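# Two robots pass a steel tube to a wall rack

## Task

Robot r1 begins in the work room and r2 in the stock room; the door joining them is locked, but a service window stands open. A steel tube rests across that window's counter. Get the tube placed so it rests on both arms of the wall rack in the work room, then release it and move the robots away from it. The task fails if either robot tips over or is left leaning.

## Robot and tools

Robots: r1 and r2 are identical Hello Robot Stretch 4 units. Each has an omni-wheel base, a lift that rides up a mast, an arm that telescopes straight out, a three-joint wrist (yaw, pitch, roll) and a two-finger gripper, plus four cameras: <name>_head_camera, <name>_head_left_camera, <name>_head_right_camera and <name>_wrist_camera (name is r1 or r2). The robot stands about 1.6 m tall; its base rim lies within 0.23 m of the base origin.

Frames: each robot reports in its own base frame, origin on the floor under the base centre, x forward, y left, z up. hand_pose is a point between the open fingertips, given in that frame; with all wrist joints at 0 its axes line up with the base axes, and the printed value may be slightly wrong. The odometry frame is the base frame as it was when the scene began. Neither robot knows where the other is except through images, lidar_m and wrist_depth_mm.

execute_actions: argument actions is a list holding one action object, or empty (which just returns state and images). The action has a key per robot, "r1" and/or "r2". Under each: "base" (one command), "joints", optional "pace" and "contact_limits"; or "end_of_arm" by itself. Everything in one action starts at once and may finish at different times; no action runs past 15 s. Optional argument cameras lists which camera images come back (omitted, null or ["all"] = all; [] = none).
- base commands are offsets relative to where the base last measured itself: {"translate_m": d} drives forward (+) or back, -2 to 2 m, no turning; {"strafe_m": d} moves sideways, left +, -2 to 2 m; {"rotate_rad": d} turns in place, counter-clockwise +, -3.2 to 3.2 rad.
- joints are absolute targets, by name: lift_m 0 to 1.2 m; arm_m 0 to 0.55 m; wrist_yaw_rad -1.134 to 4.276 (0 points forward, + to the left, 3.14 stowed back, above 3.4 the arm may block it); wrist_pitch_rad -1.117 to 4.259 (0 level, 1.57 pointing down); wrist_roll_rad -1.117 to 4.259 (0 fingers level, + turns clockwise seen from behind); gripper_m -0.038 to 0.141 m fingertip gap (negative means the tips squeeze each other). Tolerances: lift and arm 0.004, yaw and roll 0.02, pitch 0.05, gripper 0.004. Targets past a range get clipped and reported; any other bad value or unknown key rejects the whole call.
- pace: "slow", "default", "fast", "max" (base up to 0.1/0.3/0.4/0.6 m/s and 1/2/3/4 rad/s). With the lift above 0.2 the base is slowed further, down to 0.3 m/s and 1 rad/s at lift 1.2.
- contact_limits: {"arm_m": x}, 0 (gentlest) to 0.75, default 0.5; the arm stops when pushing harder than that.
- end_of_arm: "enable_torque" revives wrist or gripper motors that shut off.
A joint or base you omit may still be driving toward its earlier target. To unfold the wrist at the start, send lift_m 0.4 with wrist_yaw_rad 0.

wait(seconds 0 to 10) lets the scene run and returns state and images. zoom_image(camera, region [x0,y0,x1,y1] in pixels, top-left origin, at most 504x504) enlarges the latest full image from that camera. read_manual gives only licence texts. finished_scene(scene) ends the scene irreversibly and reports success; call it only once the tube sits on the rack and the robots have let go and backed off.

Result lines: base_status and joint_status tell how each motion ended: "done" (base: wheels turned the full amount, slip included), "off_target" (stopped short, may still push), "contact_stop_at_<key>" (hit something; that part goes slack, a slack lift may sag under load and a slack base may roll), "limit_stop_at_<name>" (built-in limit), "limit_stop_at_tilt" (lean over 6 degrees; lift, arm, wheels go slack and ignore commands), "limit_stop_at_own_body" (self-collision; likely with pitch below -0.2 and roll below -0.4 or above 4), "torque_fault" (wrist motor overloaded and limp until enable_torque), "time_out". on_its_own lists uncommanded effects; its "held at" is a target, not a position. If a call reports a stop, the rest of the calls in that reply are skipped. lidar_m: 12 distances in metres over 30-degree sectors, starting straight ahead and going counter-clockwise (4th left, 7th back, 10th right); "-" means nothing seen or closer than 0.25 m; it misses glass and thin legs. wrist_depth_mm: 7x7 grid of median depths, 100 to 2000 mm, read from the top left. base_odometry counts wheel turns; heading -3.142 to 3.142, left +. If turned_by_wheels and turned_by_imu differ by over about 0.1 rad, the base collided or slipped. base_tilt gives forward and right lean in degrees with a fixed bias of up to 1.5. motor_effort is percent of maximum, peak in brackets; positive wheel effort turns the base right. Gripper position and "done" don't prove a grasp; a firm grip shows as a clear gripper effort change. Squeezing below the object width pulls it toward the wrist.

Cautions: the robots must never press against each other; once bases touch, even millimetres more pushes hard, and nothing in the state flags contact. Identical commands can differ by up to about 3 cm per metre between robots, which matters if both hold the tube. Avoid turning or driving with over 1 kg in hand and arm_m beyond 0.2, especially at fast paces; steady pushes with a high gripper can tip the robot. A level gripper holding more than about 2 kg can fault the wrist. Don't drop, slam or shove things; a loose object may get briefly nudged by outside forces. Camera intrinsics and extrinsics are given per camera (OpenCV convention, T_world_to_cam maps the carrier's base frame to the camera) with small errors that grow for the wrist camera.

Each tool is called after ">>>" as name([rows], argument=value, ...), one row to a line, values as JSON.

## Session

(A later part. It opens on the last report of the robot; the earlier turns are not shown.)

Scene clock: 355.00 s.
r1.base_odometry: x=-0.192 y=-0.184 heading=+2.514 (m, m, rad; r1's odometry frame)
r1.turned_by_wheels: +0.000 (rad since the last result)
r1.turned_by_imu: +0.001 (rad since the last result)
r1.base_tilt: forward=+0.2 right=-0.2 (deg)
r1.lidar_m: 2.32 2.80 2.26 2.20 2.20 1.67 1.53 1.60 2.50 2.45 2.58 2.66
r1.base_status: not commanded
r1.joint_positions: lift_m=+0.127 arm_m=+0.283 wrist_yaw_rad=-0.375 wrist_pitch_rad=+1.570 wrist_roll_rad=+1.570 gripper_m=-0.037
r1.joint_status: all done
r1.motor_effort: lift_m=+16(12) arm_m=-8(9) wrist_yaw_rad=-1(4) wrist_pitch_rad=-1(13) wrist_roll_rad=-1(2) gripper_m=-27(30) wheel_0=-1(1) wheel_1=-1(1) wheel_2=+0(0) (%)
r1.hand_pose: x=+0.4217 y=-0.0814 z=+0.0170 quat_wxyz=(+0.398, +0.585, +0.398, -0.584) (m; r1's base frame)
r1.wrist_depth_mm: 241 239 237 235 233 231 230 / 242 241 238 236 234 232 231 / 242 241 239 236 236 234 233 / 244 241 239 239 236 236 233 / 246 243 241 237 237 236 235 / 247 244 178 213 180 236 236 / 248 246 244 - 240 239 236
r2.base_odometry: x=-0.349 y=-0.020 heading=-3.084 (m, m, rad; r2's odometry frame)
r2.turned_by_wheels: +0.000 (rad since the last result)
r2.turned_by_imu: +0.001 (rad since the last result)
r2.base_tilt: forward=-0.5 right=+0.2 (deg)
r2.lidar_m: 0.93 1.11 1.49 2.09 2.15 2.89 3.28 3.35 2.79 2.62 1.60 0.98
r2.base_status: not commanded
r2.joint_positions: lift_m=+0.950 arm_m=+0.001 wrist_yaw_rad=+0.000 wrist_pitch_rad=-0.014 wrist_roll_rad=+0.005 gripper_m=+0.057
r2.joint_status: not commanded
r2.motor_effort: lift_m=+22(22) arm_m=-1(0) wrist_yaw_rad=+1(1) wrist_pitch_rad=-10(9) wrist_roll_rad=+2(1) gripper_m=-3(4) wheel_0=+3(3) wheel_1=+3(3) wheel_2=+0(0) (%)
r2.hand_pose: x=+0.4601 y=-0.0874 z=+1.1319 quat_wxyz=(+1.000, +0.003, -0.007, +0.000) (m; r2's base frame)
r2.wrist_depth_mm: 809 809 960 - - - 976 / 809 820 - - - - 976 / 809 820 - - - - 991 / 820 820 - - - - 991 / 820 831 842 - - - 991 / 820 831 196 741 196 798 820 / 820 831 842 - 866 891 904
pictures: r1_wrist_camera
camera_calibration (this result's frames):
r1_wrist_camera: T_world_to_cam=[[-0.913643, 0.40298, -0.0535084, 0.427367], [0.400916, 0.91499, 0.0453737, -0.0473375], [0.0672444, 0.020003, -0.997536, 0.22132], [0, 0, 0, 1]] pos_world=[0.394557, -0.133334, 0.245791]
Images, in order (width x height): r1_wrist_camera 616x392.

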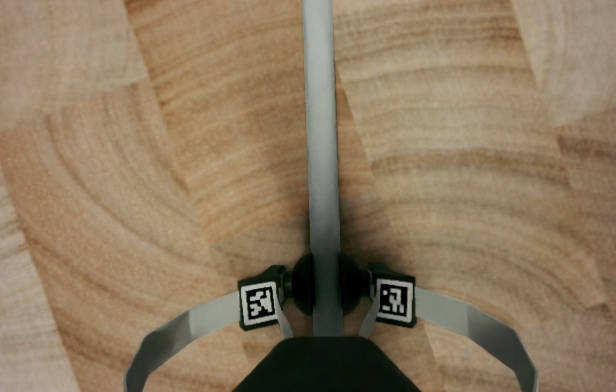

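>>> execute_actions([
  {"r1": {"joints": {"lift_m": 0.16, "wrist_pitch_rad": 0.8}, "pace": "slow"}},
], cameras=["r1_wrist_camera", "r1_head_camera"])

>>> execute_actions([
  {"r1": {"joints": {"wrist_pitch_rad": -0.05}, "pace": "slow"}},
], cameras=["r1_wrist_camera", "r1_head_camera", "r1_head_right_camera", "r2_head_camera"])

Scene clock: 360.00 s.
r1.base_odometry: x=-0.192 y=-0.184 heading=+2.514 (m, m, rad; r1's odometry frame)
r1.turned_by_wheels: +0.000 (rad since the last result)
r1.turned_by_imu: +0.002 (rad since the last result)
r1.base_tilt: forward=+0.2 right=-0.2 (deg)
r1.lidar_m: 0.68 0.78 2.28 2.22 2.20 1.68 1.54 1.60 2.51 2.46 0.66 0.59
r1.base_status: not commanded
r1.joint_positions: lift_m=+0.159 arm_m=+0.283 wrist_yaw_rad=-0.375 wrist_pitch_rad=+0.805 wrist_roll_rad=+1.570 gripper_m=-0.037
r1.joint_status: all done
r1.motor_effort: lift_m=+25(26) arm_m=-8(9) wrist_yaw_rad=-2(1) wrist_pitch_rad=-16(16) wrist_roll_rad=+0(3) gripper_m=-28(27) wheel_0=-1(1) wheel_1=-1(1) wheel_2=+0(0) (%)
r1.hand_pose: x=+0.6074 y=-0.1545 z=+0.1296 quat_wxyz=(+0.588, +0.691, +0.151, -0.393) (m; r1's base frame)
r1.wrist_depth_mm: 1366 750 517 392 317 268 238 / 1397 768 525 399 322 271 239 / 1430 768 530 402 327 273 241 / 1537 788 539 407 330 274 243 / 1576 809 549 219 320 277 244 / 1618 820 178 213 178 258 247 / 1576 842 559 - 317 281 244
r2.base_odometry: x=-0.349 y=-0.020 heading=-3.084 (m, m, rad; r2's odometry frame)
r2.turned_by_wheels: +0.000 (rad since the last result)
r2.turned_by_imu: +0.001 (rad since the last result)
r2.base_tilt: forward=-0.6 right=+0.2 (deg)
r2.lidar_m: 0.91 1.08 1.48 2.11 2.16 2.89 3.25 3.33 2.80 2.63 1.59 0.98
r2.base_status: not commanded
r2.joint_positions: lift_m=+0.950 arm_m=+0.001 wrist_yaw_rad=+0.000 wrist_pitch_rad=-0.014 wrist_roll_rad=+0.005 gripper_m=+0.057
r2.joint_status: not commanded
r2.motor_effort: lift_m=+23(22) arm_m=-1(1) wrist_yaw_rad=+1(0) wrist_pitch_rad=-8(9) wrist_roll_rad=+1(0) gripper_m=-5(3) wheel_0=+3(3) wheel_1=+3(2) wheel_2=+0(1) (%)
r2.hand_pose: x=+0.4601 y=-0.0874 z=+1.1319 quat_wxyz=(+1.000, +0.003, -0.007, +0.000) (m; r2's base frame)
r2.wrist_depth_mm: 798 809 946 - - - 960 / 809 809 - - - - 991 / 809 820 - - - - 976 / 809 831 - - - - 991 / 809 820 831 - - - 991 / 820 820 196 750 196 798 809 / 820 831 842 - 878 891 917
pictures: r1_head_camera, r1_wrist_camera
camera_calibration (this result's frames):
r1_wrist_camera: T_world_to_cam=[[-0.620988, 0.287562, -0.729165, 0.524553], [0.361673, 0.930441, 0.0589228, -0.0355798], [0.695389, -0.227129, -0.681796, -0.13798], [0, 0, 0, 1]] pos_world=[0.434559, -0.149076, 0.290509]
Images, in order (width x height): r1_head_camera 420x560, r1_wrist_camera 616x392.

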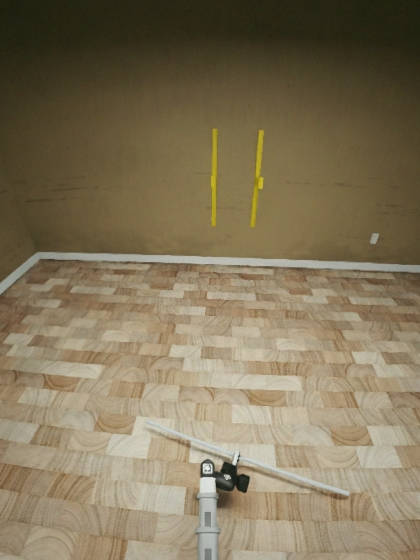

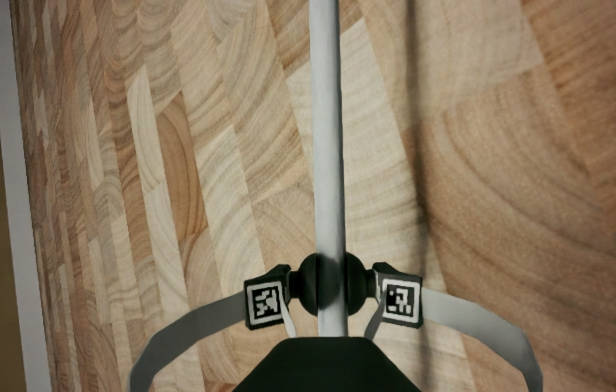

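Scene clock: 361.20 s.
r1.base_odometry: x=-0.192 y=-0.184 heading=+2.514 (m, m, rad; r1's odometry frame)
r1.turned_by_wheels: +0.000 (rad since the last result)
r1.turned_by_imu: +0.001 (rad since the last result)
r1.base_tilt: forward=+0.3 right=-0.2 (deg)
r1.lidar_m: 0.68 2.78 2.30 2.22 2.16 1.67 1.50 1.61 2.49 2.45 0.78 0.70
r1.base_status: not commanded
r1.joint_positions: lift_m=+0.159 arm_m=+0.283 wrist_yaw_rad=-0.375 wrist_pitch_rad=-0.042 wrist_roll_rad=+1.570 gripper_m=-0.037
r1.joint_status: all done
r1.on_its_own: wrist_pitch_rad is at rest, and its effort (-24) is outside its rest range (-23 to +23)
r1.motor_effort: lift_m=+25(25) arm_m=-8(8) wrist_yaw_rad=+0(4) wrist_pitch_rad=-24(25) wrist_roll_rad=-1(1) gripper_m=-26(29) wheel_0=-1(1) wheel_1=-1(1) wheel_2=+0(1) (%)
r1.hand_pose: x=+0.6896 y=-0.1869 z=+0.3498 quat_wxyz=(+0.698, +0.692, -0.146, -0.117) (m; r1's base frame)
r1.wrist_depth_mm: - - - - 1808 778 525 / - - - - 1808 788 525 / - - - - 1863 820 539 / - - - - - 831 544 / - - - 216 1708 820 549 / - - 178 213 178 668 554 / - - - - 1499 842 525
r2.base_odometry: x=-0.349 y=-0.020 heading=-3.084 (m, m, rad; r2's odometry frame)
r2.turned_by_wheels: +0.000 (rad since the last result)
r2.turned_by_imu: +0.000 (rad since the last result)
r2.base_tilt: forward=-0.7 right=+0.1 (deg)
r2.lidar_m: 0.92 1.11 1.47 2.10 2.16 2.92 3.26 3.31 2.78 2.60 1.59 0.98
r2.base_status: not commanded
r2.joint_positions: lift_m=+0.950 arm_m=+0.001 wrist_yaw_rad=+0.000 wrist_pitch_rad=-0.014 wrist_roll_rad=+0.005 gripper_m=+0.057
r2.joint_status: not commanded
r2.motor_effort: lift_m=+23(22) arm_m=-1(0) wrist_yaw_rad=+1(0) wrist_pitch_rad=-10(9) wrist_roll_rad=+1(1) gripper_m=-3(7) wheel_0=+3(3) wheel_1=+3(3) wheel_2=+0(1) (%)
r2.hand_pose: x=+0.4601 y=-0.0874 z=+1.1319 quat_wxyz=(+1.000, +0.003, -0.007, +0.000) (m; r2's base frame)
r2.wrist_depth_mm: 809 820 960 - - - 976 / 798 820 - - - - 991 / 809 831 - - - - 991 / 820 831 - - - - 991 / 820 831 842 - - - 991 / 820 831 196 750 196 788 820 / 820 842 842 - 878 904 904
pictures: r1_head_camera, r1_head_right_camera, r1_wrist_camera, r2_head_camera
camera_calibration (this result's frames):
r1_wrist_camera: T_world_to_cam=[[0.10239, 0.00296641, -0.99474, 0.286248], [0.32188, 0.946097, 0.0359529, -0.00977947], [0.941228, -0.323868, 0.0959161, -0.512075], [0, 0, 0, 1]] pos_world=[0.455818, -0.157442, 0.33421]
Images, in order (width x height): r1_head_camera 420x560, r1_head_right_camera 420x672, r1_wrist_camera 616x392, r2_head_camera 420x560.

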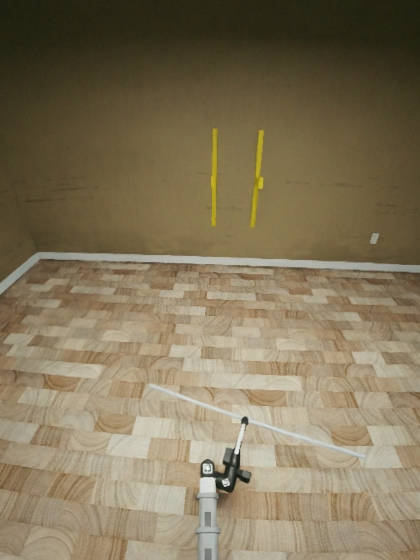

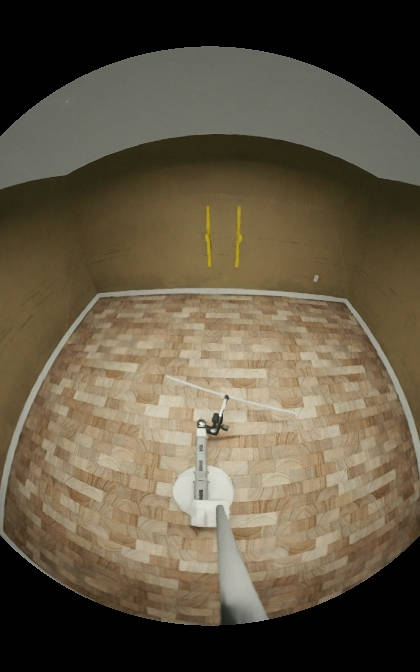

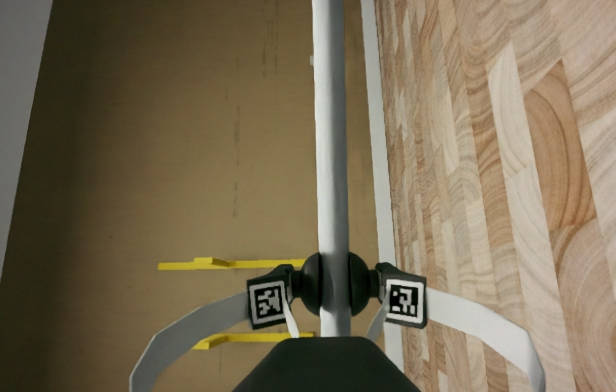

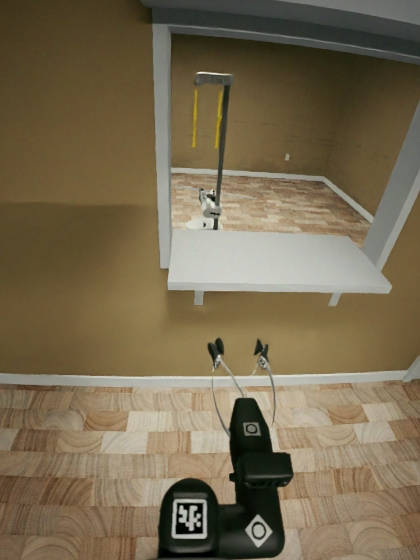

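>>> zoom_image(camera="r1_head_camera", region=[150, 110, 330, 290])

>>> zoom_image(camera="r1_head_camera", region=[0, 200, 420, 320])

Region (150, 110, 330, 290) of r1_head_camera's 420x560 image, scaled by 2.800, with more detail than that image has.

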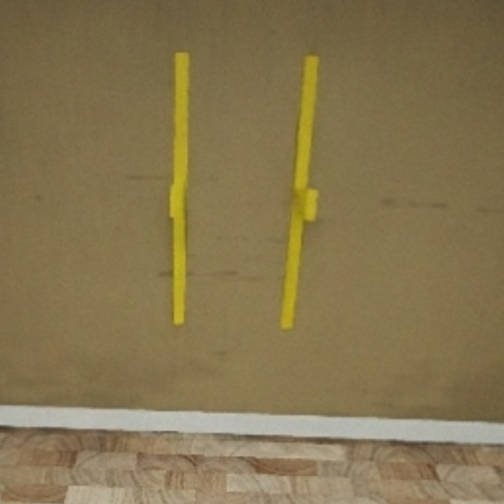

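Region (0, 200, 420, 320) of r1_head_camera's 420x560 image, scaled by 1.200, with more detail than that image has; it fills the top 144 rows of this view, and the rest is white.

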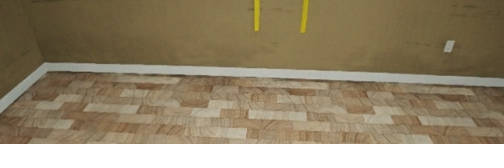

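>>> execute_actions([
  {"r1": {"base": {"rotate_rad": -0.068}, "joints": {"wrist_yaw_rad": -0.19, "arm_m": 0.1}, "pace": "slow"}},
], cameras=["r1_wrist_camera", "r1_head_camera"])

>>> execute_actions([
  {"r1": {"joints": {"wrist_yaw_rad": 0.0}, "pace": "slow"}},
], cameras=["r1_wrist_camera", "r1_head_camera", "r1_head_right_camera"])

Scene clock: 412.97 s.
r1.base_odometry: x=-0.192 y=-0.184 heading=+2.447 (m, m, rad; r1's odometry frame)
r1.turned_by_wheels: -0.067 (rad since the last result)
r1.turned_by_imu: -0.064 (rad since the last result)
r1.base_tilt: forward=+0.2 right=-0.2 (deg)
r1.lidar_m: 0.55 0.60 2.34 2.20 2.34 1.69 1.56 1.57 2.32 2.45 0.68 0.55
r1.base_status: done
r1.joint_positions: lift_m=+0.159 arm_m=+0.102 wrist_yaw_rad=-0.190 wrist_pitch_rad=-0.042 wrist_roll_rad=+1.570 gripper_m=-0.037
r1.joint_status: all done
r1.on_its_own: wrist_pitch_rad is at rest, and its effort (-25) is outside its rest range (-23 to +23)
r1.motor_effort: lift_m=+25(26) arm_m=-9(9) wrist_yaw_rad=-1(4) wrist_pitch_rad=-25(26) wrist_roll_rad=-3(1) gripper_m=-26(27) wheel_0=+6(9) wheel_1=+3(8) wheel_2=+4(5) (%)
r1.hand_pose: x=+0.5390 y=-0.1403 z=+0.3498 quat_wxyz=(+0.705, +0.702, -0.082, -0.052) (m; r1's base frame)
r1.wrist_depth_mm: - - - - 1708 788 521 / - - - - 1756 788 530 / - - - - 1863 820 535 / - - - - - 831 544 / - - - 216 1708 831 549 / - - 178 212 179 668 559 / - - - - 1499 866 535
r2.base_odometry: x=-0.349 y=-0.020 heading=-3.084 (m, m, rad; r2's odometry frame)
r2.turned_by_wheels: +0.000 (rad since the last result)
r2.turned_by_imu: +0.002 (rad since the last result)
r2.base_tilt: forward=-0.5 right=+0.1 (deg)
r2.lidar_m: 0.91 1.12 1.47 2.10 2.19 2.92 3.27 3.34 2.76 2.60 1.59 0.98
r2.base_status: not commanded
r2.joint_positions: lift_m=+0.950 arm_m=+0.001 wrist_yaw_rad=+0.000 wrist_pitch_rad=-0.014 wrist_roll_rad=+0.005 gripper_m=+0.057
r2.joint_status: not commanded
r2.motor_effort: lift_m=+22(23) arm_m=+0(0) wrist_yaw_rad=+0(0) wrist_pitch_rad=-9(10) wrist_roll_rad=+1(0) gripper_m=-6(4) wheel_0=+3(3) wheel_1=+3(3) wheel_2=+0(1) (%)
r2.hand_pose: x=+0.4601 y=-0.0874 z=+1.1319 quat_wxyz=(+1.000, +0.003, -0.007, +0.000) (m; r2's base frame)
r2.wrist_depth_mm: 809 809 946 - - - 991 / 809 820 - - - - 976 / 809 831 - - - - 1008 / 809 831 - - - - 991 / 831 820 842 - - - 991 / 820 831 196 750 196 798 820 / 820 831 842 - 878 891 904
pictures: r1_head_camera, r1_wrist_camera
camera_calibration (this result's frames):
r1_wrist_camera: T_world_to_cam=[[0.100115, 0.0217302, -0.994739, 0.305392], [0.142523, 0.989138, 0.0359521, 0.0973316], [0.984715, -0.145373, 0.0959307, -0.353644], [0, 0, 0, 1]] pos_world=[0.303792, -0.154321, 0.334211]
Images, in order (width x height): r1_head_camera 420x560, r1_wrist_camera 616x392.

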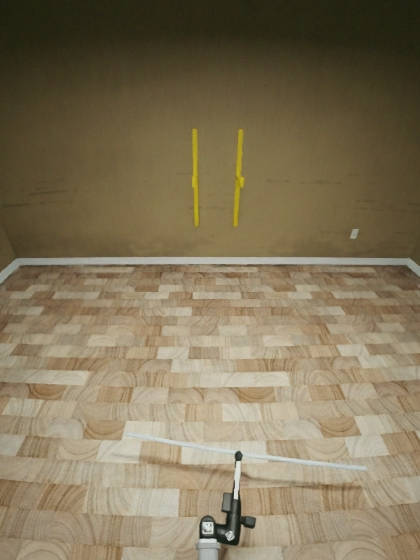

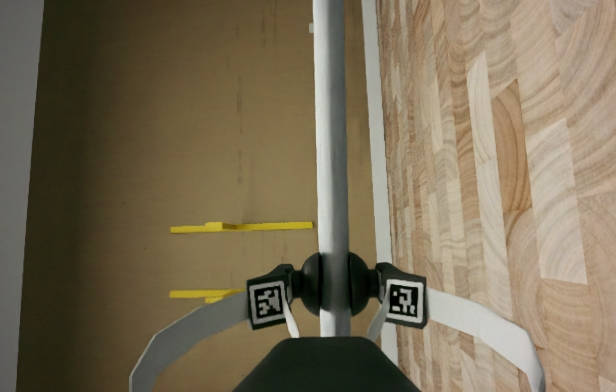

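Scene clock: 413.70 s.
r1.base_odometry: x=-0.192 y=-0.184 heading=+2.447 (m, m, rad; r1's odometry frame)
r1.turned_by_wheels: +0.000 (rad since the last result)
r1.turned_by_imu: +0.000 (rad since the last result)
r1.base_tilt: forward=+0.2 right=-0.3 (deg)
r1.lidar_m: 0.51 0.55 2.33 2.21 2.32 1.69 1.56 1.59 2.31 2.44 2.55 0.62
r1.base_status: not commanded
r1.joint_positions: lift_m=+0.159 arm_m=+0.102 wrist_yaw_rad=+0.001 wrist_pitch_rad=-0.042 wrist_roll_rad=+1.570 gripper_m=-0.037
r1.joint_status: all done
r1.on_its_own: wrist_pitch_rad is at rest, and its effort (-26) is outside its rest range (-23 to +23)
r1.motor_effort: lift_m=+25(25) arm_m=-9(10) wrist_yaw_rad=-3(5) wrist_pitch_rad=-26(25) wrist_roll_rad=-1(1) gripper_m=-28(27) wheel_0=+6(7) wheel_1=+2(2) wheel_2=+3(4) (%)
r1.hand_pose: x=+0.5608 y=-0.0873 z=+0.3498 quat_wxyz=(+0.707, +0.707, -0.015, +0.015) (m; r1's base frame)
r1.wrist_depth_mm: - - - - 1756 788 525 / - - - - 1863 788 530 / - - - - 1921 809 535 / - - - - - 831 549 / - - - 218 1708 842 549 / - - 178 211 179 676 559 / - - - - 1576 854 535
r2.base_odometry: x=-0.349 y=-0.020 heading=-3.084 (m, m, rad; r2's odometry frame)
r2.turned_by_wheels: +0.000 (rad since the last result)
r2.turned_by_imu: +0.000 (rad since the last result)
r2.base_tilt: forward=-0.6 right=+0.2 (deg)
r2.lidar_m: 0.89 1.12 1.47 2.10 2.17 2.90 3.26 3.33 2.79 2.62 1.60 0.97
r2.base_status: not commanded
r2.joint_positions: lift_m=+0.950 arm_m=+0.001 wrist_yaw_rad=+0.000 wrist_pitch_rad=-0.014 wrist_roll_rad=+0.005 gripper_m=+0.057
r2.joint_status: not commanded
r2.motor_effort: lift_m=+23(22) arm_m=-1(1) wrist_yaw_rad=+1(1) wrist_pitch_rad=-8(10) wrist_roll_rad=+1(1) gripper_m=-5(5) wheel_0=+3(3) wheel_1=+2(3) wheel_2=+0(1) (%)
r2.hand_pose: x=+0.4601 y=-0.0874 z=+1.1319 quat_wxyz=(+1.000, +0.003, -0.007, +0.000) (m; r2's base frame)
r2.wrist_depth_mm: 809 809 946 - - - 960 / 809 820 - - - - 976 / 809 820 - - - - 976 / 809 820 - - - - 991 / 831 820 842 - - - 991 / 820 831 196 750 196 798 820 / 831 831 842 - 866 891 904
pictures: r1_head_camera, r1_head_right_camera, r1_wrist_camera
camera_calibration (this result's frames):
r1_wrist_camera: T_world_to_cam=[[0.0941908, 0.0403036, -0.994738, 0.30701], [-0.0474523, 0.998226, 0.0359518, 0.1491], [0.994423, 0.0438162, 0.0959363, -0.35625], [0, 0, 0, 1]] pos_world=[0.33242, -0.145599, 0.334212]
Images, in order (width x height): r1_head_camera 420x560, r1_head_right_camera 420x672, r1_wrist_camera 616x392.

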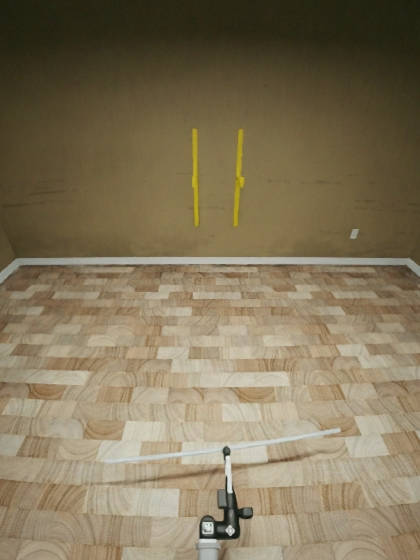

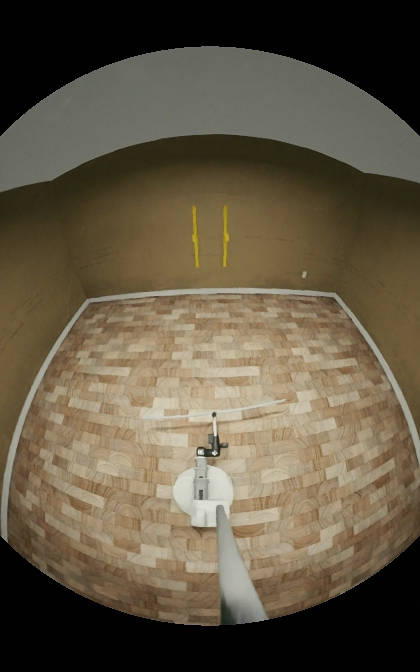

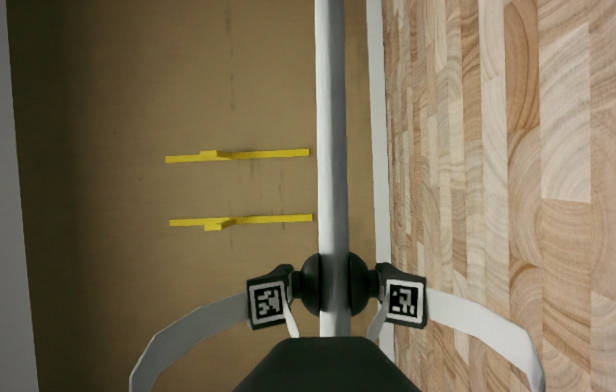

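>>> execute_actions(actions=[], cameras=["r1_wrist_camera", "r1_head_camera"])

Scene clock: 416.40 s.
r1.base_odometry: x=-0.192 y=-0.184 heading=+2.447 (m, m, rad; r1's odometry frame)
r1.turned_by_wheels: +0.000 (rad since the last result)
r1.turned_by_imu: +0.001 (rad since the last result)
r1.base_tilt: forward=+0.3 right=-0.2 (deg)
r1.lidar_m: 0.52 0.54 2.36 2.23 2.35 1.69 1.55 1.57 2.33 2.46 0.84 0.64
r1.base_status: not commanded
r1.joint_positions: lift_m=+0.159 arm_m=+0.102 wrist_yaw_rad=+0.000 wrist_pitch_rad=-0.042 wrist_roll_rad=+1.570 gripper_m=-0.037
r1.joint_status: all done
r1.on_its_own: wrist_pitch_rad is at rest, and its effort (-25) is outside its rest range (-23 to +23)
r1.motor_effort: lift_m=+25(25) arm_m=-9(10) wrist_yaw_rad=+0(5) wrist_pitch_rad=-25(25) wrist_roll_rad=-1(1) gripper_m=-27(27) wheel_0=+6(7) wheel_1=+3(2) wheel_2=+4(4) (%)
r1.hand_pose: x=+0.5607 y=-0.0874 z=+0.3498 quat_wxyz=(+0.707, +0.707, -0.015, +0.015) (m; r1's base frame)
r1.wrist_depth_mm: - - - - 1756 788 521 / - - - - 1921 788 530 / - - - - 1921 798 539 / - - - - - 820 544 / - - - 218 1708 831 549 / - - 178 212 179 676 559 / - - - - 1576 854 530
r2.base_odometry: x=-0.349 y=-0.020 heading=-3.084 (m, m, rad; r2's odometry frame)
r2.turned_by_wheels: +0.000 (rad since the last result)
r2.turned_by_imu: +0.001 (rad since the last result)
r2.base_tilt: forward=-0.6 right=+0.1 (deg)
r2.lidar_m: 0.92 1.12 1.51 2.10 2.17 2.92 3.25 3.33 2.76 2.61 1.61 0.97
r2.base_status: not commanded
r2.joint_positions: lift_m=+0.950 arm_m=+0.001 wrist_yaw_rad=+0.000 wrist_pitch_rad=-0.014 wrist_roll_rad=+0.005 gripper_m=+0.057
r2.joint_status: not commanded
r2.motor_effort: lift_m=+23(22) arm_m=+0(1) wrist_yaw_rad=+1(1) wrist_pitch_rad=-10(10) wrist_roll_rad=+0(1) gripper_m=-5(5) wheel_0=+3(3) wheel_1=+3(3) wheel_2=+1(1) (%)
r2.hand_pose: x=+0.4601 y=-0.0874 z=+1.1319 quat_wxyz=(+1.000, +0.003, -0.007, +0.000) (m; r2's base frame)
r2.wrist_depth_mm: 809 820 946 - - - 960 / 809 820 - - - - 976 / 820 820 - - - - 976 / 820 820 - - - - 991 / 820 831 831 - - - 976 / 809 831 196 741 196 788 809 / 820 842 854 - 878 891 904
pictures: r1_head_camera, r1_wrist_camera
camera_calibration (this result's frames):
r1_wrist_camera: T_world_to_cam=[[0.0942122, 0.0402538, -0.994738, 0.307004], [-0.0469224, 0.998251, 0.0359519, 0.148955], [0.994446, 0.0432884, 0.0959362, -0.356256], [0, 0, 0, 1]] pos_world=[0.332343, -0.145631, 0.334211]
Images, in order (width x height): r1_head_camera 420x560, r1_wrist_camera 616x392.

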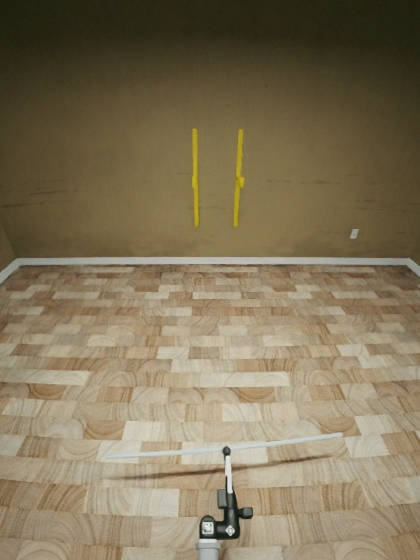

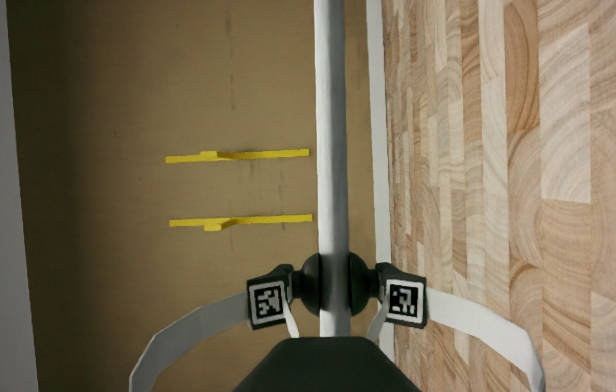

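>>> execute_actions([
  {"r1": {"base": {"translate_m": 1.6}, "joints": {"lift_m": 0.95}, "pace": "fast"}},
], cameras=["r1_wrist_camera", "r1_head_camera", "r1_head_right_camera", "r1_head_left_camera"])

Scene clock: 428.23 s.
r1.base_odometry: x=-1.422 y=+0.840 heading=+2.447 (m, m, rad; r1's odometry frame)
r1.turned_by_wheels: +0.001 (rad since the last result)
r1.turned_by_imu: +0.003 (rad since the last result)
r1.base_tilt: forward=+0.3 right=-0.2 (deg)
r1.lidar_m: 0.51 0.53 1.47 2.26 2.36 3.25 3.27 3.39 2.55 2.46 0.87 0.54
r1.base_status: done
r1.joint_positions: lift_m=+0.950 arm_m=+0.102 wrist_yaw_rad=+0.000 wrist_pitch_rad=-0.042 wrist_roll_rad=+1.570 gripper_m=-0.037
r1.joint_status: all done
r1.on_its_own: wrist_pitch_rad is at rest, and its effort (-24) is outside its rest range (-23 to +23)
r1.motor_effort: lift_m=+25(29) arm_m=-9(9) wrist_yaw_rad=-1(0) wrist_pitch_rad=-24(25) wrist_roll_rad=-2(1) gripper_m=-27(27) wheel_0=+5(12) wheel_1=+3(13) wheel_2=+4(15) (%)
r1.hand_pose: x=+0.5607 y=-0.0874 z=+1.1398 quat_wxyz=(+0.707, +0.707, -0.015, +0.015) (m; r1's base frame)
r1.wrist_depth_mm: 732 723 699 691 683 668 668 / 732 732 707 691 676 661 668 / 741 732 723 707 699 691 676 / 759 732 732 723 699 691 683 / 750 741 741 217 699 699 668 / 768 750 178 212 179 668 683 / 768 750 741 - 715 477 699
r2.base_odometry: x=-0.349 y=-0.020 heading=-3.084 (m, m, rad; r2's odometry frame)
r2.turned_by_wheels: +0.000 (rad since the last result)
r2.turned_by_imu: +0.004 (rad since the last result)
r2.base_tilt: forward=-0.6 right=+0.1 (deg)
r2.lidar_m: 0.92 1.12 1.47 2.09 2.18 2.91 3.26 3.32 2.80 2.62 1.60 0.96
r2.base_status: not commanded
r2.joint_positions: lift_m=+0.950 arm_m=+0.001 wrist_yaw_rad=+0.000 wrist_pitch_rad=-0.014 wrist_roll_rad=+0.005 gripper_m=+0.057
r2.joint_status: not commanded
r2.motor_effort: lift_m=+23(22) arm_m=+0(0) wrist_yaw_rad=+0(1) wrist_pitch_rad=-9(8) wrist_roll_rad=+0(0) gripper_m=-5(2) wheel_0=+3(3) wheel_1=+3(3) wheel_2=+1(1) (%)
r2.hand_pose: x=+0.4601 y=-0.0874 z=+1.1319 quat_wxyz=(+1.000, +0.003, -0.007, +0.000) (m; r2's base frame)
r2.wrist_depth_mm: 809 820 946 - - - 976 / 798 809 - - - - 976 / 809 820 - - - - 991 / 809 820 - - - - 991 / 820 820 842 - - - 991 / 820 831 196 741 196 798 820 / 820 831 842 - 878 891 904
pictures: r1_head_camera, r1_head_left_camera, r1_head_right_camera, r1_wrist_camera
camera_calibration (this result's frames):
r1_wrist_camera: T_world_to_cam=[[0.0943813, 0.0402464, -0.994722, 1.09281], [-0.046852, 0.998255, 0.0359439, 0.120541], [0.994433, 0.0432123, 0.0961023, -0.432199], [0, 0, 0, 1]] pos_world=[0.3323, -0.145636, 1.12424]
Images, in order (width x height): r1_head_camera 420x560, r1_head_left_camera 420x672, r1_head_right_camera 420x672, r1_wrist_camera 616x392.

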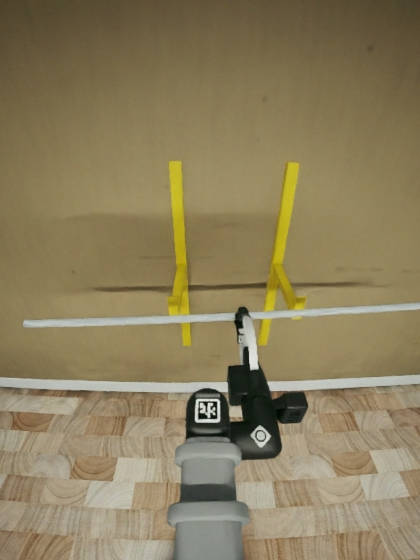

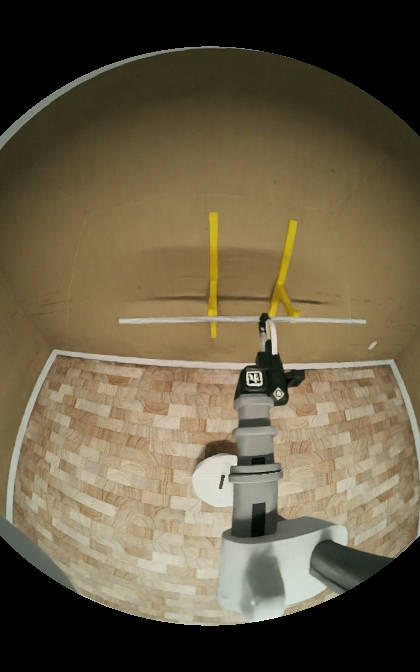

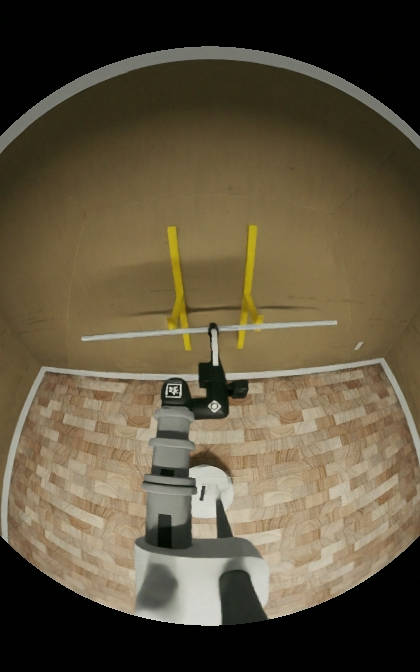

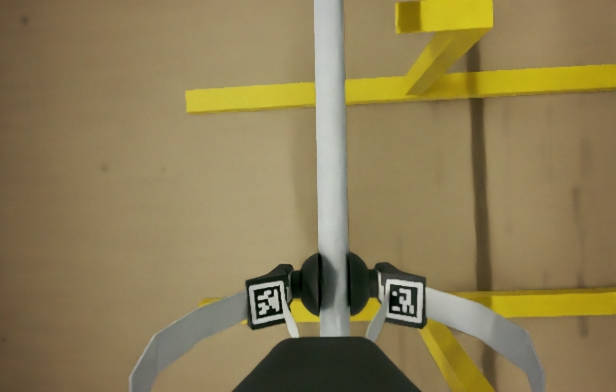

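>>> execute_actions([
  {"r1": {"joints": {"arm_m": 0.45}}},
], cameras=["r1_wrist_camera", "r1_head_camera", "r1_head_right_camera", "r1_head_left_camera"])

Scene clock: 438.50 s.
r1.base_odometry: x=-1.422 y=+0.840 heading=+2.447 (m, m, rad; r1's odometry frame)
r1.turned_by_wheels: +0.000 (rad since the last result)
r1.turned_by_imu: +0.002 (rad since the last result)
r1.base_tilt: forward=+0.2 right=-0.1 (deg)
r1.lidar_m: 0.68 0.90 1.48 2.24 2.35 3.23 3.28 3.38 2.57 2.47 1.48 0.76
r1.base_status: not commanded
r1.joint_positions: lift_m=+0.950 arm_m=+0.448 wrist_yaw_rad=+0.000 wrist_pitch_rad=-0.042 wrist_roll_rad=+1.570 gripper_m=-0.037
r1.joint_status: all done
r1.on_its_own: wrist_pitch_rad is at rest, and its effort (-26) is outside its rest range (-23 to +23)
r1.motor_effort: lift_m=+25(25) arm_m=+9(10) wrist_yaw_rad=-3(1) wrist_pitch_rad=-26(25) wrist_roll_rad=-3(3) gripper_m=-27(27) wheel_0=+5(5) wheel_1=+2(2) wheel_2=+3(4) (%)
r1.hand_pose: x=+0.9076 y=-0.0874 z=+1.1398 quat_wxyz=(+0.707, +0.707, -0.015, +0.015) (m; r1's base frame)
r1.wrist_depth_mm: 357 343 338 329 343 345 340 / 379 375 370 362 355 349 345 / 384 377 370 364 357 351 349 / 387 379 370 364 362 355 349 / 389 379 377 218 364 357 353 / 394 387 178 211 179 355 357 / 394 387 379 - 368 364 357
r2.base_odometry: x=-0.349 y=-0.020 heading=-3.084 (m, m, rad; r2's odometry frame)
r2.turned_by_wheels: +0.000 (rad since the last result)
r2.turned_by_imu: +0.002 (rad since the last result)
r2.base_tilt: forward=-0.6 right=+0.2 (deg)
r2.lidar_m: 0.91 1.11 1.48 2.10 2.18 2.90 3.27 3.32 2.78 2.61 1.58 0.97
r2.base_status: not commanded
r2.joint_positions: lift_m=+0.950 arm_m=+0.001 wrist_yaw_rad=+0.000 wrist_pitch_rad=-0.014 wrist_roll_rad=+0.005 gripper_m=+0.057
r2.joint_status: not commanded
r2.motor_effort: lift_m=+22(22) arm_m=+0(0) wrist_yaw_rad=+0(0) wrist_pitch_rad=-10(8) wrist_roll_rad=+1(0) gripper_m=-8(4) wheel_0=+3(3) wheel_1=+3(3) wheel_2=+1(1) (%)
r2.hand_pose: x=+0.4601 y=-0.0874 z=+1.1319 quat_wxyz=(+1.000, +0.003, -0.007, +0.000) (m; r2's base frame)
r2.wrist_depth_mm: 798 820 946 - - - 976 / 809 820 - - - - 991 / 809 820 - - - - 991 / 820 831 - - - - 991 / 820 842 842 - - - 991 / 820 831 196 750 196 798 820 / 831 831 842 - 878 891 891
pictures: r1_head_camera, r1_head_left_camera, r1_head_right_camera, r1_wrist_camera
camera_calibration (this result's frames):
r1_wrist_camera: T_world_to_cam=[[0.0944024, 0.0403198, -0.994717, 1.06005], [-0.047058, 0.998243, 0.0359968, 0.136861], [0.994421, 0.0434112, 0.096134, -0.777181], [0, 0, 0, 1]] pos_world=[0.679214, -0.145623, 1.12424]
Images, in order (width x height): r1_head_camera 420x560, r1_head_left_camera 420x672, r1_head_right_camera 420x672, r1_wrist_camera 616x392.

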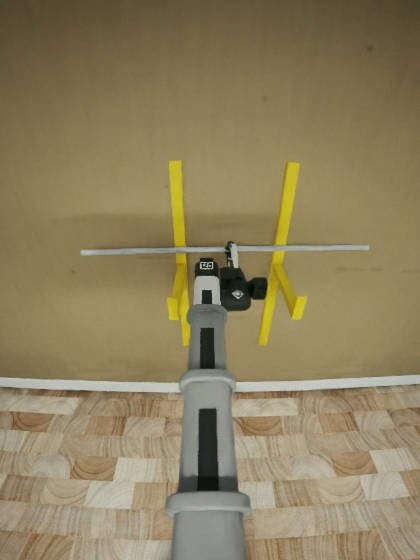

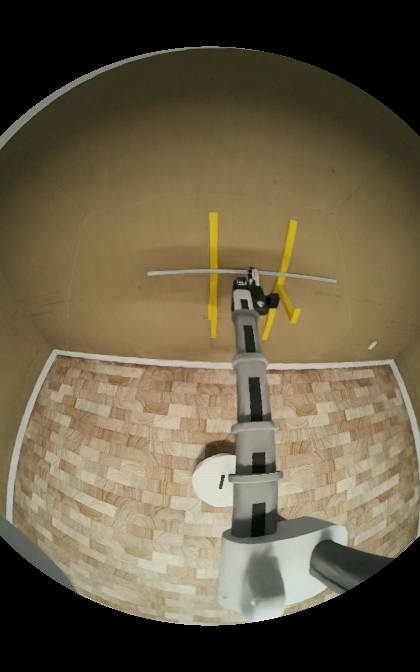

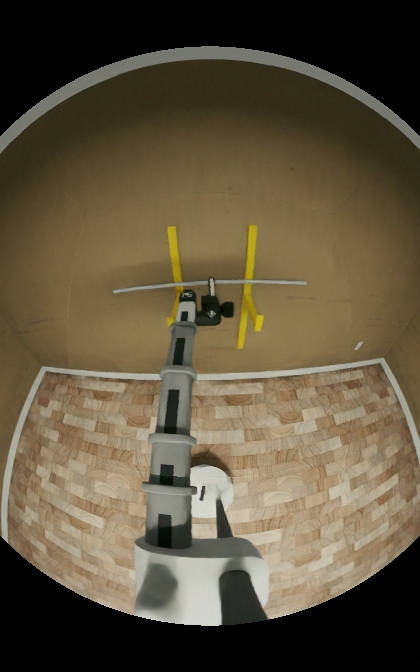

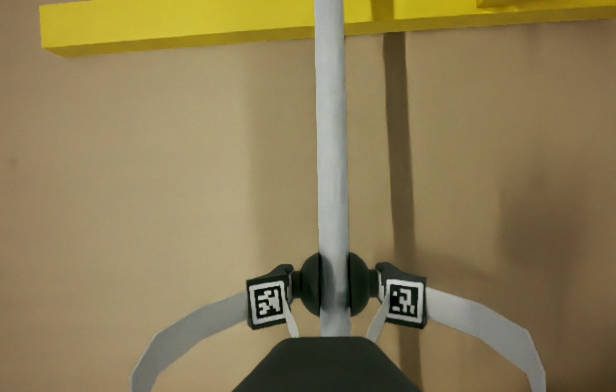

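>>> execute_actions([
  {"r1": {"joints": {"lift_m": 0.845}, "pace": "slow"}},
], cameras=["r1_wrist_camera", "r1_head_camera", "r1_head_right_camera", "r1_head_left_camera"])

Scene clock: 444.37 s.
r1.base_odometry: x=-1.422 y=+0.840 heading=+2.447 (m, m, rad; r1's odometry frame)
r1.turned_by_wheels: +0.000 (rad since the last result)
r1.turned_by_imu: +0.002 (rad since the last result)
r1.base_tilt: forward=+0.3 right=-0.2 (deg)
r1.lidar_m: 0.69 0.88 1.48 2.25 2.34 3.21 3.29 3.39 2.53 2.47 1.47 0.74
r1.base_status: not commanded
r1.joint_positions: lift_m=+0.845 arm_m=+0.448 wrist_yaw_rad=+0.000 wrist_pitch_rad=-0.042 wrist_roll_rad=+1.570 gripper_m=-0.037
r1.joint_status: all done
r1.on_its_own: wrist_pitch_rad is at rest, and its effort (-26) is outside its rest range (-23 to +23)
r1.motor_effort: lift_m=+16(22) arm_m=+9(9) wrist_yaw_rad=-1(3) wrist_pitch_rad=-26(25) wrist_roll_rad=-1(2) gripper_m=-27(29) wheel_0=+5(5) wheel_1=+2(2) wheel_2=+3(3) (%)
r1.hand_pose: x=+0.9076 y=-0.0874 z=+1.0355 quat_wxyz=(+0.707, +0.707, -0.015, +0.015) (m; r1's base frame)
r1.wrist_depth_mm: 347 343 338 332 343 347 340 / 382 373 364 359 357 349 347 / 384 377 370 364 359 351 345 / 389 379 373 368 359 355 349 / 389 384 377 218 364 359 351 / 392 387 178 213 179 357 351 / 394 389 382 - 368 362 357
r2.base_odometry: x=-0.349 y=-0.020 heading=-3.084 (m, m, rad; r2's odometry frame)
r2.turned_by_wheels: +0.000 (rad since the last result)
r2.turned_by_imu: +0.002 (rad since the last result)
r2.base_tilt: forward=-0.5 right=+0.2 (deg)
r2.lidar_m: 0.92 1.10 1.48 2.08 2.16 2.89 3.25 3.32 2.77 2.62 1.58 0.99
r2.base_status: not commanded
r2.joint_positions: lift_m=+0.950 arm_m=+0.001 wrist_yaw_rad=+0.000 wrist_pitch_rad=-0.014 wrist_roll_rad=+0.005 gripper_m=+0.057
r2.joint_status: not commanded
r2.motor_effort: lift_m=+22(22) arm_m=+0(0) wrist_yaw_rad=+0(1) wrist_pitch_rad=-8(9) wrist_roll_rad=+1(0) gripper_m=-7(3) wheel_0=+3(3) wheel_1=+2(2) wheel_2=+1(1) (%)
r2.hand_pose: x=+0.4601 y=-0.0874 z=+1.1319 quat_wxyz=(+1.000, +0.003, -0.007, +0.000) (m; r2's base frame)
r2.wrist_depth_mm: 809 820 960 - - - 976 / 809 820 - - - - 976 / 798 820 - - - - 976 / 820 831 - - - - 976 / 820 831 842 - - - 991 / 820 831 196 750 196 798 809 / 820 831 842 - 878 891 904
pictures: r1_head_camera, r1_head_left_camera, r1_head_right_camera, r1_wrist_camera
camera_calibration (this result's frames):
r1_wrist_camera: T_world_to_cam=[[0.0942335, 0.0403197, -0.994733, 0.956456], [-0.0470519, 0.998243, 0.0360046, 0.140602], [0.994438, 0.0434113, 0.0959651, -0.766998], [0, 0, 0, 1]] pos_world=[0.679217, -0.145623, 1.01996]
Images, in order (width x height): r1_head_camera 420x560, r1_head_left_camera 420x672, r1_head_right_camera 420x672, r1_wrist_camera 616x392.

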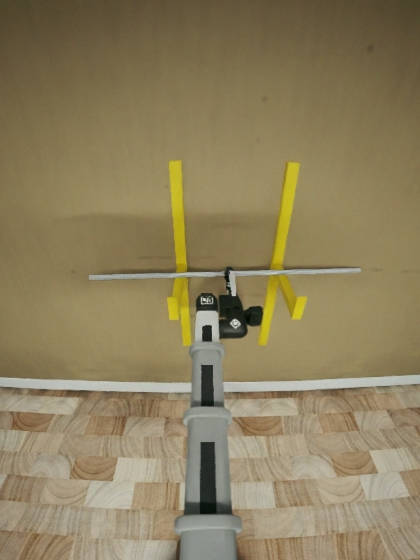

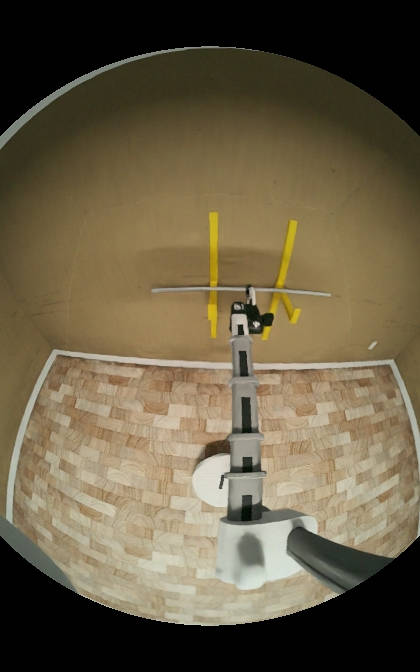

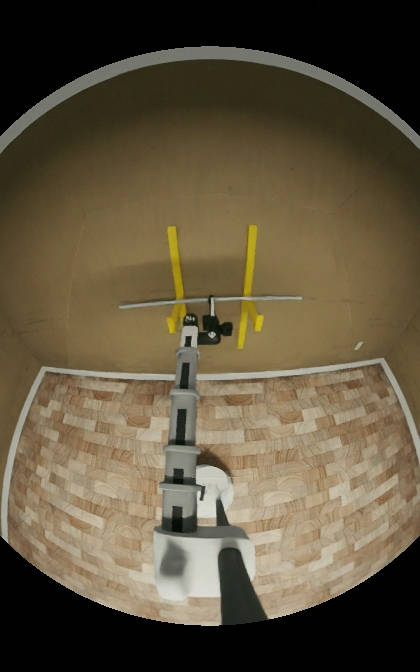

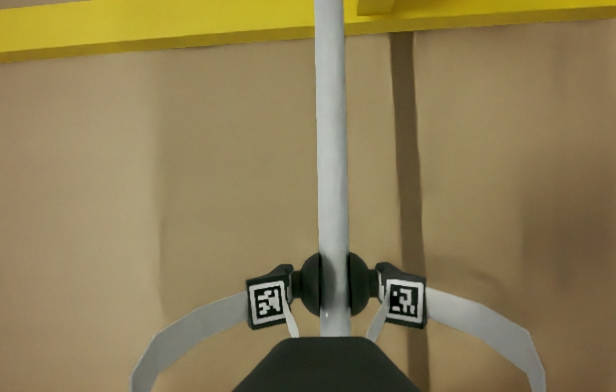

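>>> execute_actions([
  {"r1": {"joints": {"lift_m": 0.832}, "pace": "slow"}},
], cameras=["r1_wrist_camera", "r1_head_camera"])

Scene clock: 448.63 s.
r1.base_odometry: x=-1.422 y=+0.840 heading=+2.447 (m, m, rad; r1's odometry frame)
r1.turned_by_wheels: +0.000 (rad since the last result)
r1.turned_by_imu: +0.002 (rad since the last result)
r1.base_tilt: forward=+0.2 right=-0.2 (deg)
r1.lidar_m: 0.68 0.88 1.47 2.24 2.35 3.22 3.30 3.38 2.57 2.45 1.46 0.72
r1.base_status: not commanded
r1.joint_positions: lift_m=+0.832 arm_m=+0.448 wrist_yaw_rad=+0.000 wrist_pitch_rad=-0.042 wrist_roll_rad=+1.570 gripper_m=-0.037
r1.joint_status: all done
r1.on_its_own: wrist_pitch_rad is at rest, and its effort (-24) is outside its rest range (-23 to +23)
r1.motor_effort: lift_m=+16(16) arm_m=+9(9) wrist_yaw_rad=-2(1) wrist_pitch_rad=-24(26) wrist_roll_rad=-3(3) gripper_m=-26(26) wheel_0=+5(5) wheel_1=+2(3) wheel_2=+3(3) (%)
r1.hand_pose: x=+0.9076 y=-0.0874 z=+1.0225 quat_wxyz=(+0.707, +0.707, -0.015, +0.015) (m; r1's base frame)
r1.wrist_depth_mm: 347 342 336 334 345 345 342 / 382 373 366 359 357 349 345 / 382 375 370 364 359 353 349 / 387 379 373 366 362 355 349 / 389 379 377 218 364 355 351 / 394 387 179 212 179 359 357 / 397 389 382 - 366 364 357
r2.base_odometry: x=-0.349 y=-0.020 heading=-3.084 (m, m, rad; r2's odometry frame)
r2.turned_by_wheels: +0.000 (rad since the last result)
r2.turned_by_imu: +0.001 (rad since the last result)
r2.base_tilt: forward=-0.6 right=+0.2 (deg)
r2.lidar_m: 0.89 1.11 1.48 2.10 2.16 2.90 3.25 3.32 2.79 2.61 1.60 0.96
r2.base_status: not commanded
r2.joint_positions: lift_m=+0.950 arm_m=+0.001 wrist_yaw_rad=+0.000 wrist_pitch_rad=-0.014 wrist_roll_rad=+0.005 gripper_m=+0.057
r2.joint_status: not commanded
r2.motor_effort: lift_m=+22(22) arm_m=+0(1) wrist_yaw_rad=+1(0) wrist_pitch_rad=-10(9) wrist_roll_rad=+1(1) gripper_m=-2(6) wheel_0=+3(3) wheel_1=+3(3) wheel_2=+1(1) (%)
r2.hand_pose: x=+0.4601 y=-0.0874 z=+1.1319 quat_wxyz=(+1.000, +0.003, -0.007, +0.000) (m; r2's base frame)
r2.wrist_depth_mm: 798 809 946 - - - 976 / 809 820 - - - - 976 / 809 820 - - - - 1008 / 820 831 - - - - 1008 / 820 831 842 - - - 976 / 820 831 196 741 196 798 820 / 820 831 854 - 878 878 904
pictures: r1_head_camera, r1_wrist_camera
camera_calibration (this result's frames):
r1_wrist_camera: T_world_to_cam=[[0.0942333, 0.0403197, -0.994733, 0.943526], [-0.0470519, 0.998243, 0.0360046, 0.141071], [0.994438, 0.0434112, 0.0959649, -0.765752], [0, 0, 0, 1]] pos_world=[0.679219, -0.145623, 1.00696]
Images, in order (width x height): r1_head_camera 420x560, r1_wrist_camera 616x392.

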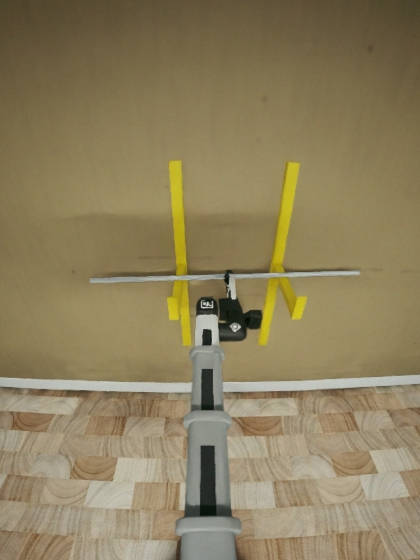

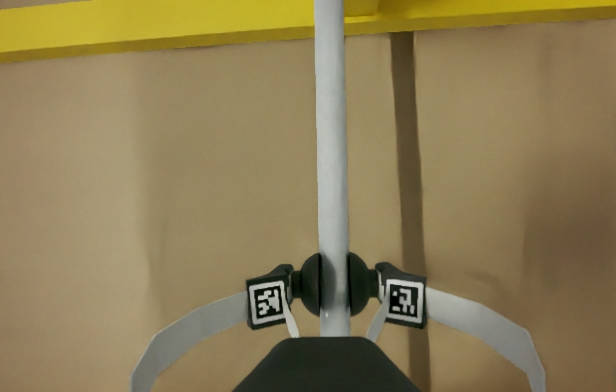

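>>> execute_actions([
  {"r1": {"joints": {"lift_m": 0.825}, "pace": "slow"}},
], cameras=["r1_wrist_camera", "r1_head_camera"])

Scene clock: 451.80 s.
r1.base_odometry: x=-1.422 y=+0.840 heading=+2.447 (m, m, rad; r1's odometry frame)
r1.turned_by_wheels: +0.000 (rad since the last result)
r1.turned_by_imu: +0.001 (rad since the last result)
r1.base_tilt: forward=+0.2 right=-0.2 (deg)
r1.lidar_m: 0.69 0.86 1.48 2.26 2.31 3.22 3.30 3.39 2.57 2.44 1.45 0.76
r1.base_status: not commanded
r1.joint_positions: lift_m=+0.825 arm_m=+0.448 wrist_yaw_rad=+0.000 wrist_pitch_rad=-0.043 wrist_roll_rad=+1.570 gripper_m=-0.037
r1.joint_status: all done
r1.motor_effort: lift_m=+16(20) arm_m=+9(9) wrist_yaw_rad=-3(2) wrist_pitch_rad=-23(26) wrist_roll_rad=+0(2) gripper_m=-25(27) wheel_0=+5(5) wheel_1=+2(2) wheel_2=+4(3) (%)
r1.hand_pose: x=+0.9076 y=-0.0874 z=+1.0158 quat_wxyz=(+0.707, +0.707, -0.015, +0.015) (m; r1's base frame)
r1.wrist_depth_mm: 345 342 338 330 343 345 342 / 379 373 368 362 355 349 345 / 384 377 373 364 359 353 345 / 389 379 375 368 362 353 351 / 389 384 377 217 364 357 353 / 394 387 179 212 178 355 357 / 399 384 384 - 368 362 359
r2.base_odometry: x=-0.349 y=-0.020 heading=-3.084 (m, m, rad; r2's odometry frame)
r2.turned_by_wheels: +0.000 (rad since the last result)
r2.turned_by_imu: +0.001 (rad since the last result)
r2.base_tilt: forward=-0.6 right=+0.2 (deg)
r2.lidar_m: 0.92 1.11 1.50 2.10 2.17 2.92 3.25 3.32 2.79 2.62 1.61 0.99
r2.base_status: not commanded
r2.joint_positions: lift_m=+0.950 arm_m=+0.001 wrist_yaw_rad=+0.000 wrist_pitch_rad=-0.014 wrist_roll_rad=+0.005 gripper_m=+0.057
r2.joint_status: not commanded
r2.motor_effort: lift_m=+22(22) arm_m=+0(0) wrist_yaw_rad=+0(0) wrist_pitch_rad=-9(9) wrist_roll_rad=+0(0) gripper_m=-4(4) wheel_0=+3(3) wheel_1=+3(3) wheel_2=+1(1) (%)
r2.hand_pose: x=+0.4601 y=-0.0874 z=+1.1319 quat_wxyz=(+1.000, +0.003, -0.007, +0.000) (m; r2's base frame)
r2.wrist_depth_mm: 809 820 960 - - - 976 / 809 820 - - - - 976 / 809 820 - - - - 991 / 809 831 - - - - 991 / 831 831 842 - - - 991 / 831 831 196 741 196 788 820 / 831 831 842 - 878 904 917
pictures: r1_head_camera, r1_wrist_camera
camera_calibration (this result's frames):
r1_wrist_camera: T_world_to_cam=[[0.0952628, 0.0399531, -0.99465, 0.935841], [-0.047073, 0.998257, 0.0355896, 0.141752], [0.994339, 0.0434308, 0.0969775, -0.766039], [0, 0, 0, 1]] pos_world=[0.679224, -0.145625, 1.00008]
Images, in order (width x height): r1_head_camera 420x560, r1_wrist_camera 616x392.

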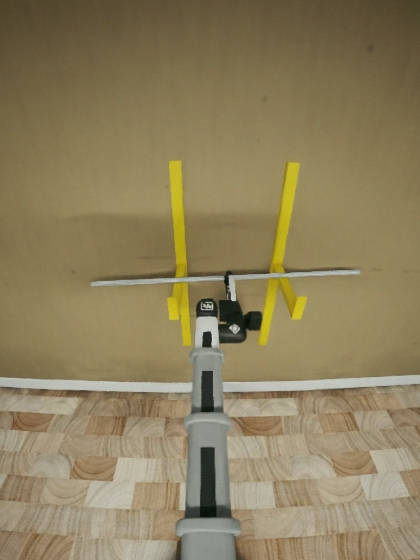

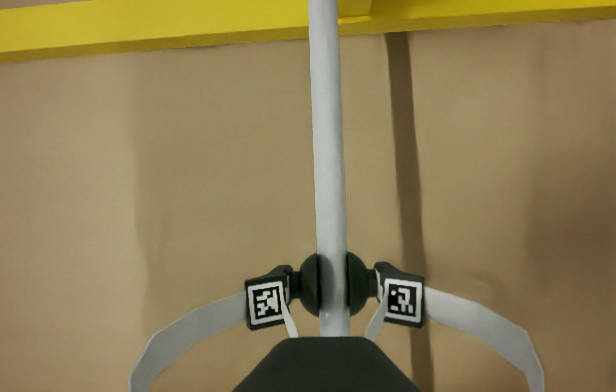

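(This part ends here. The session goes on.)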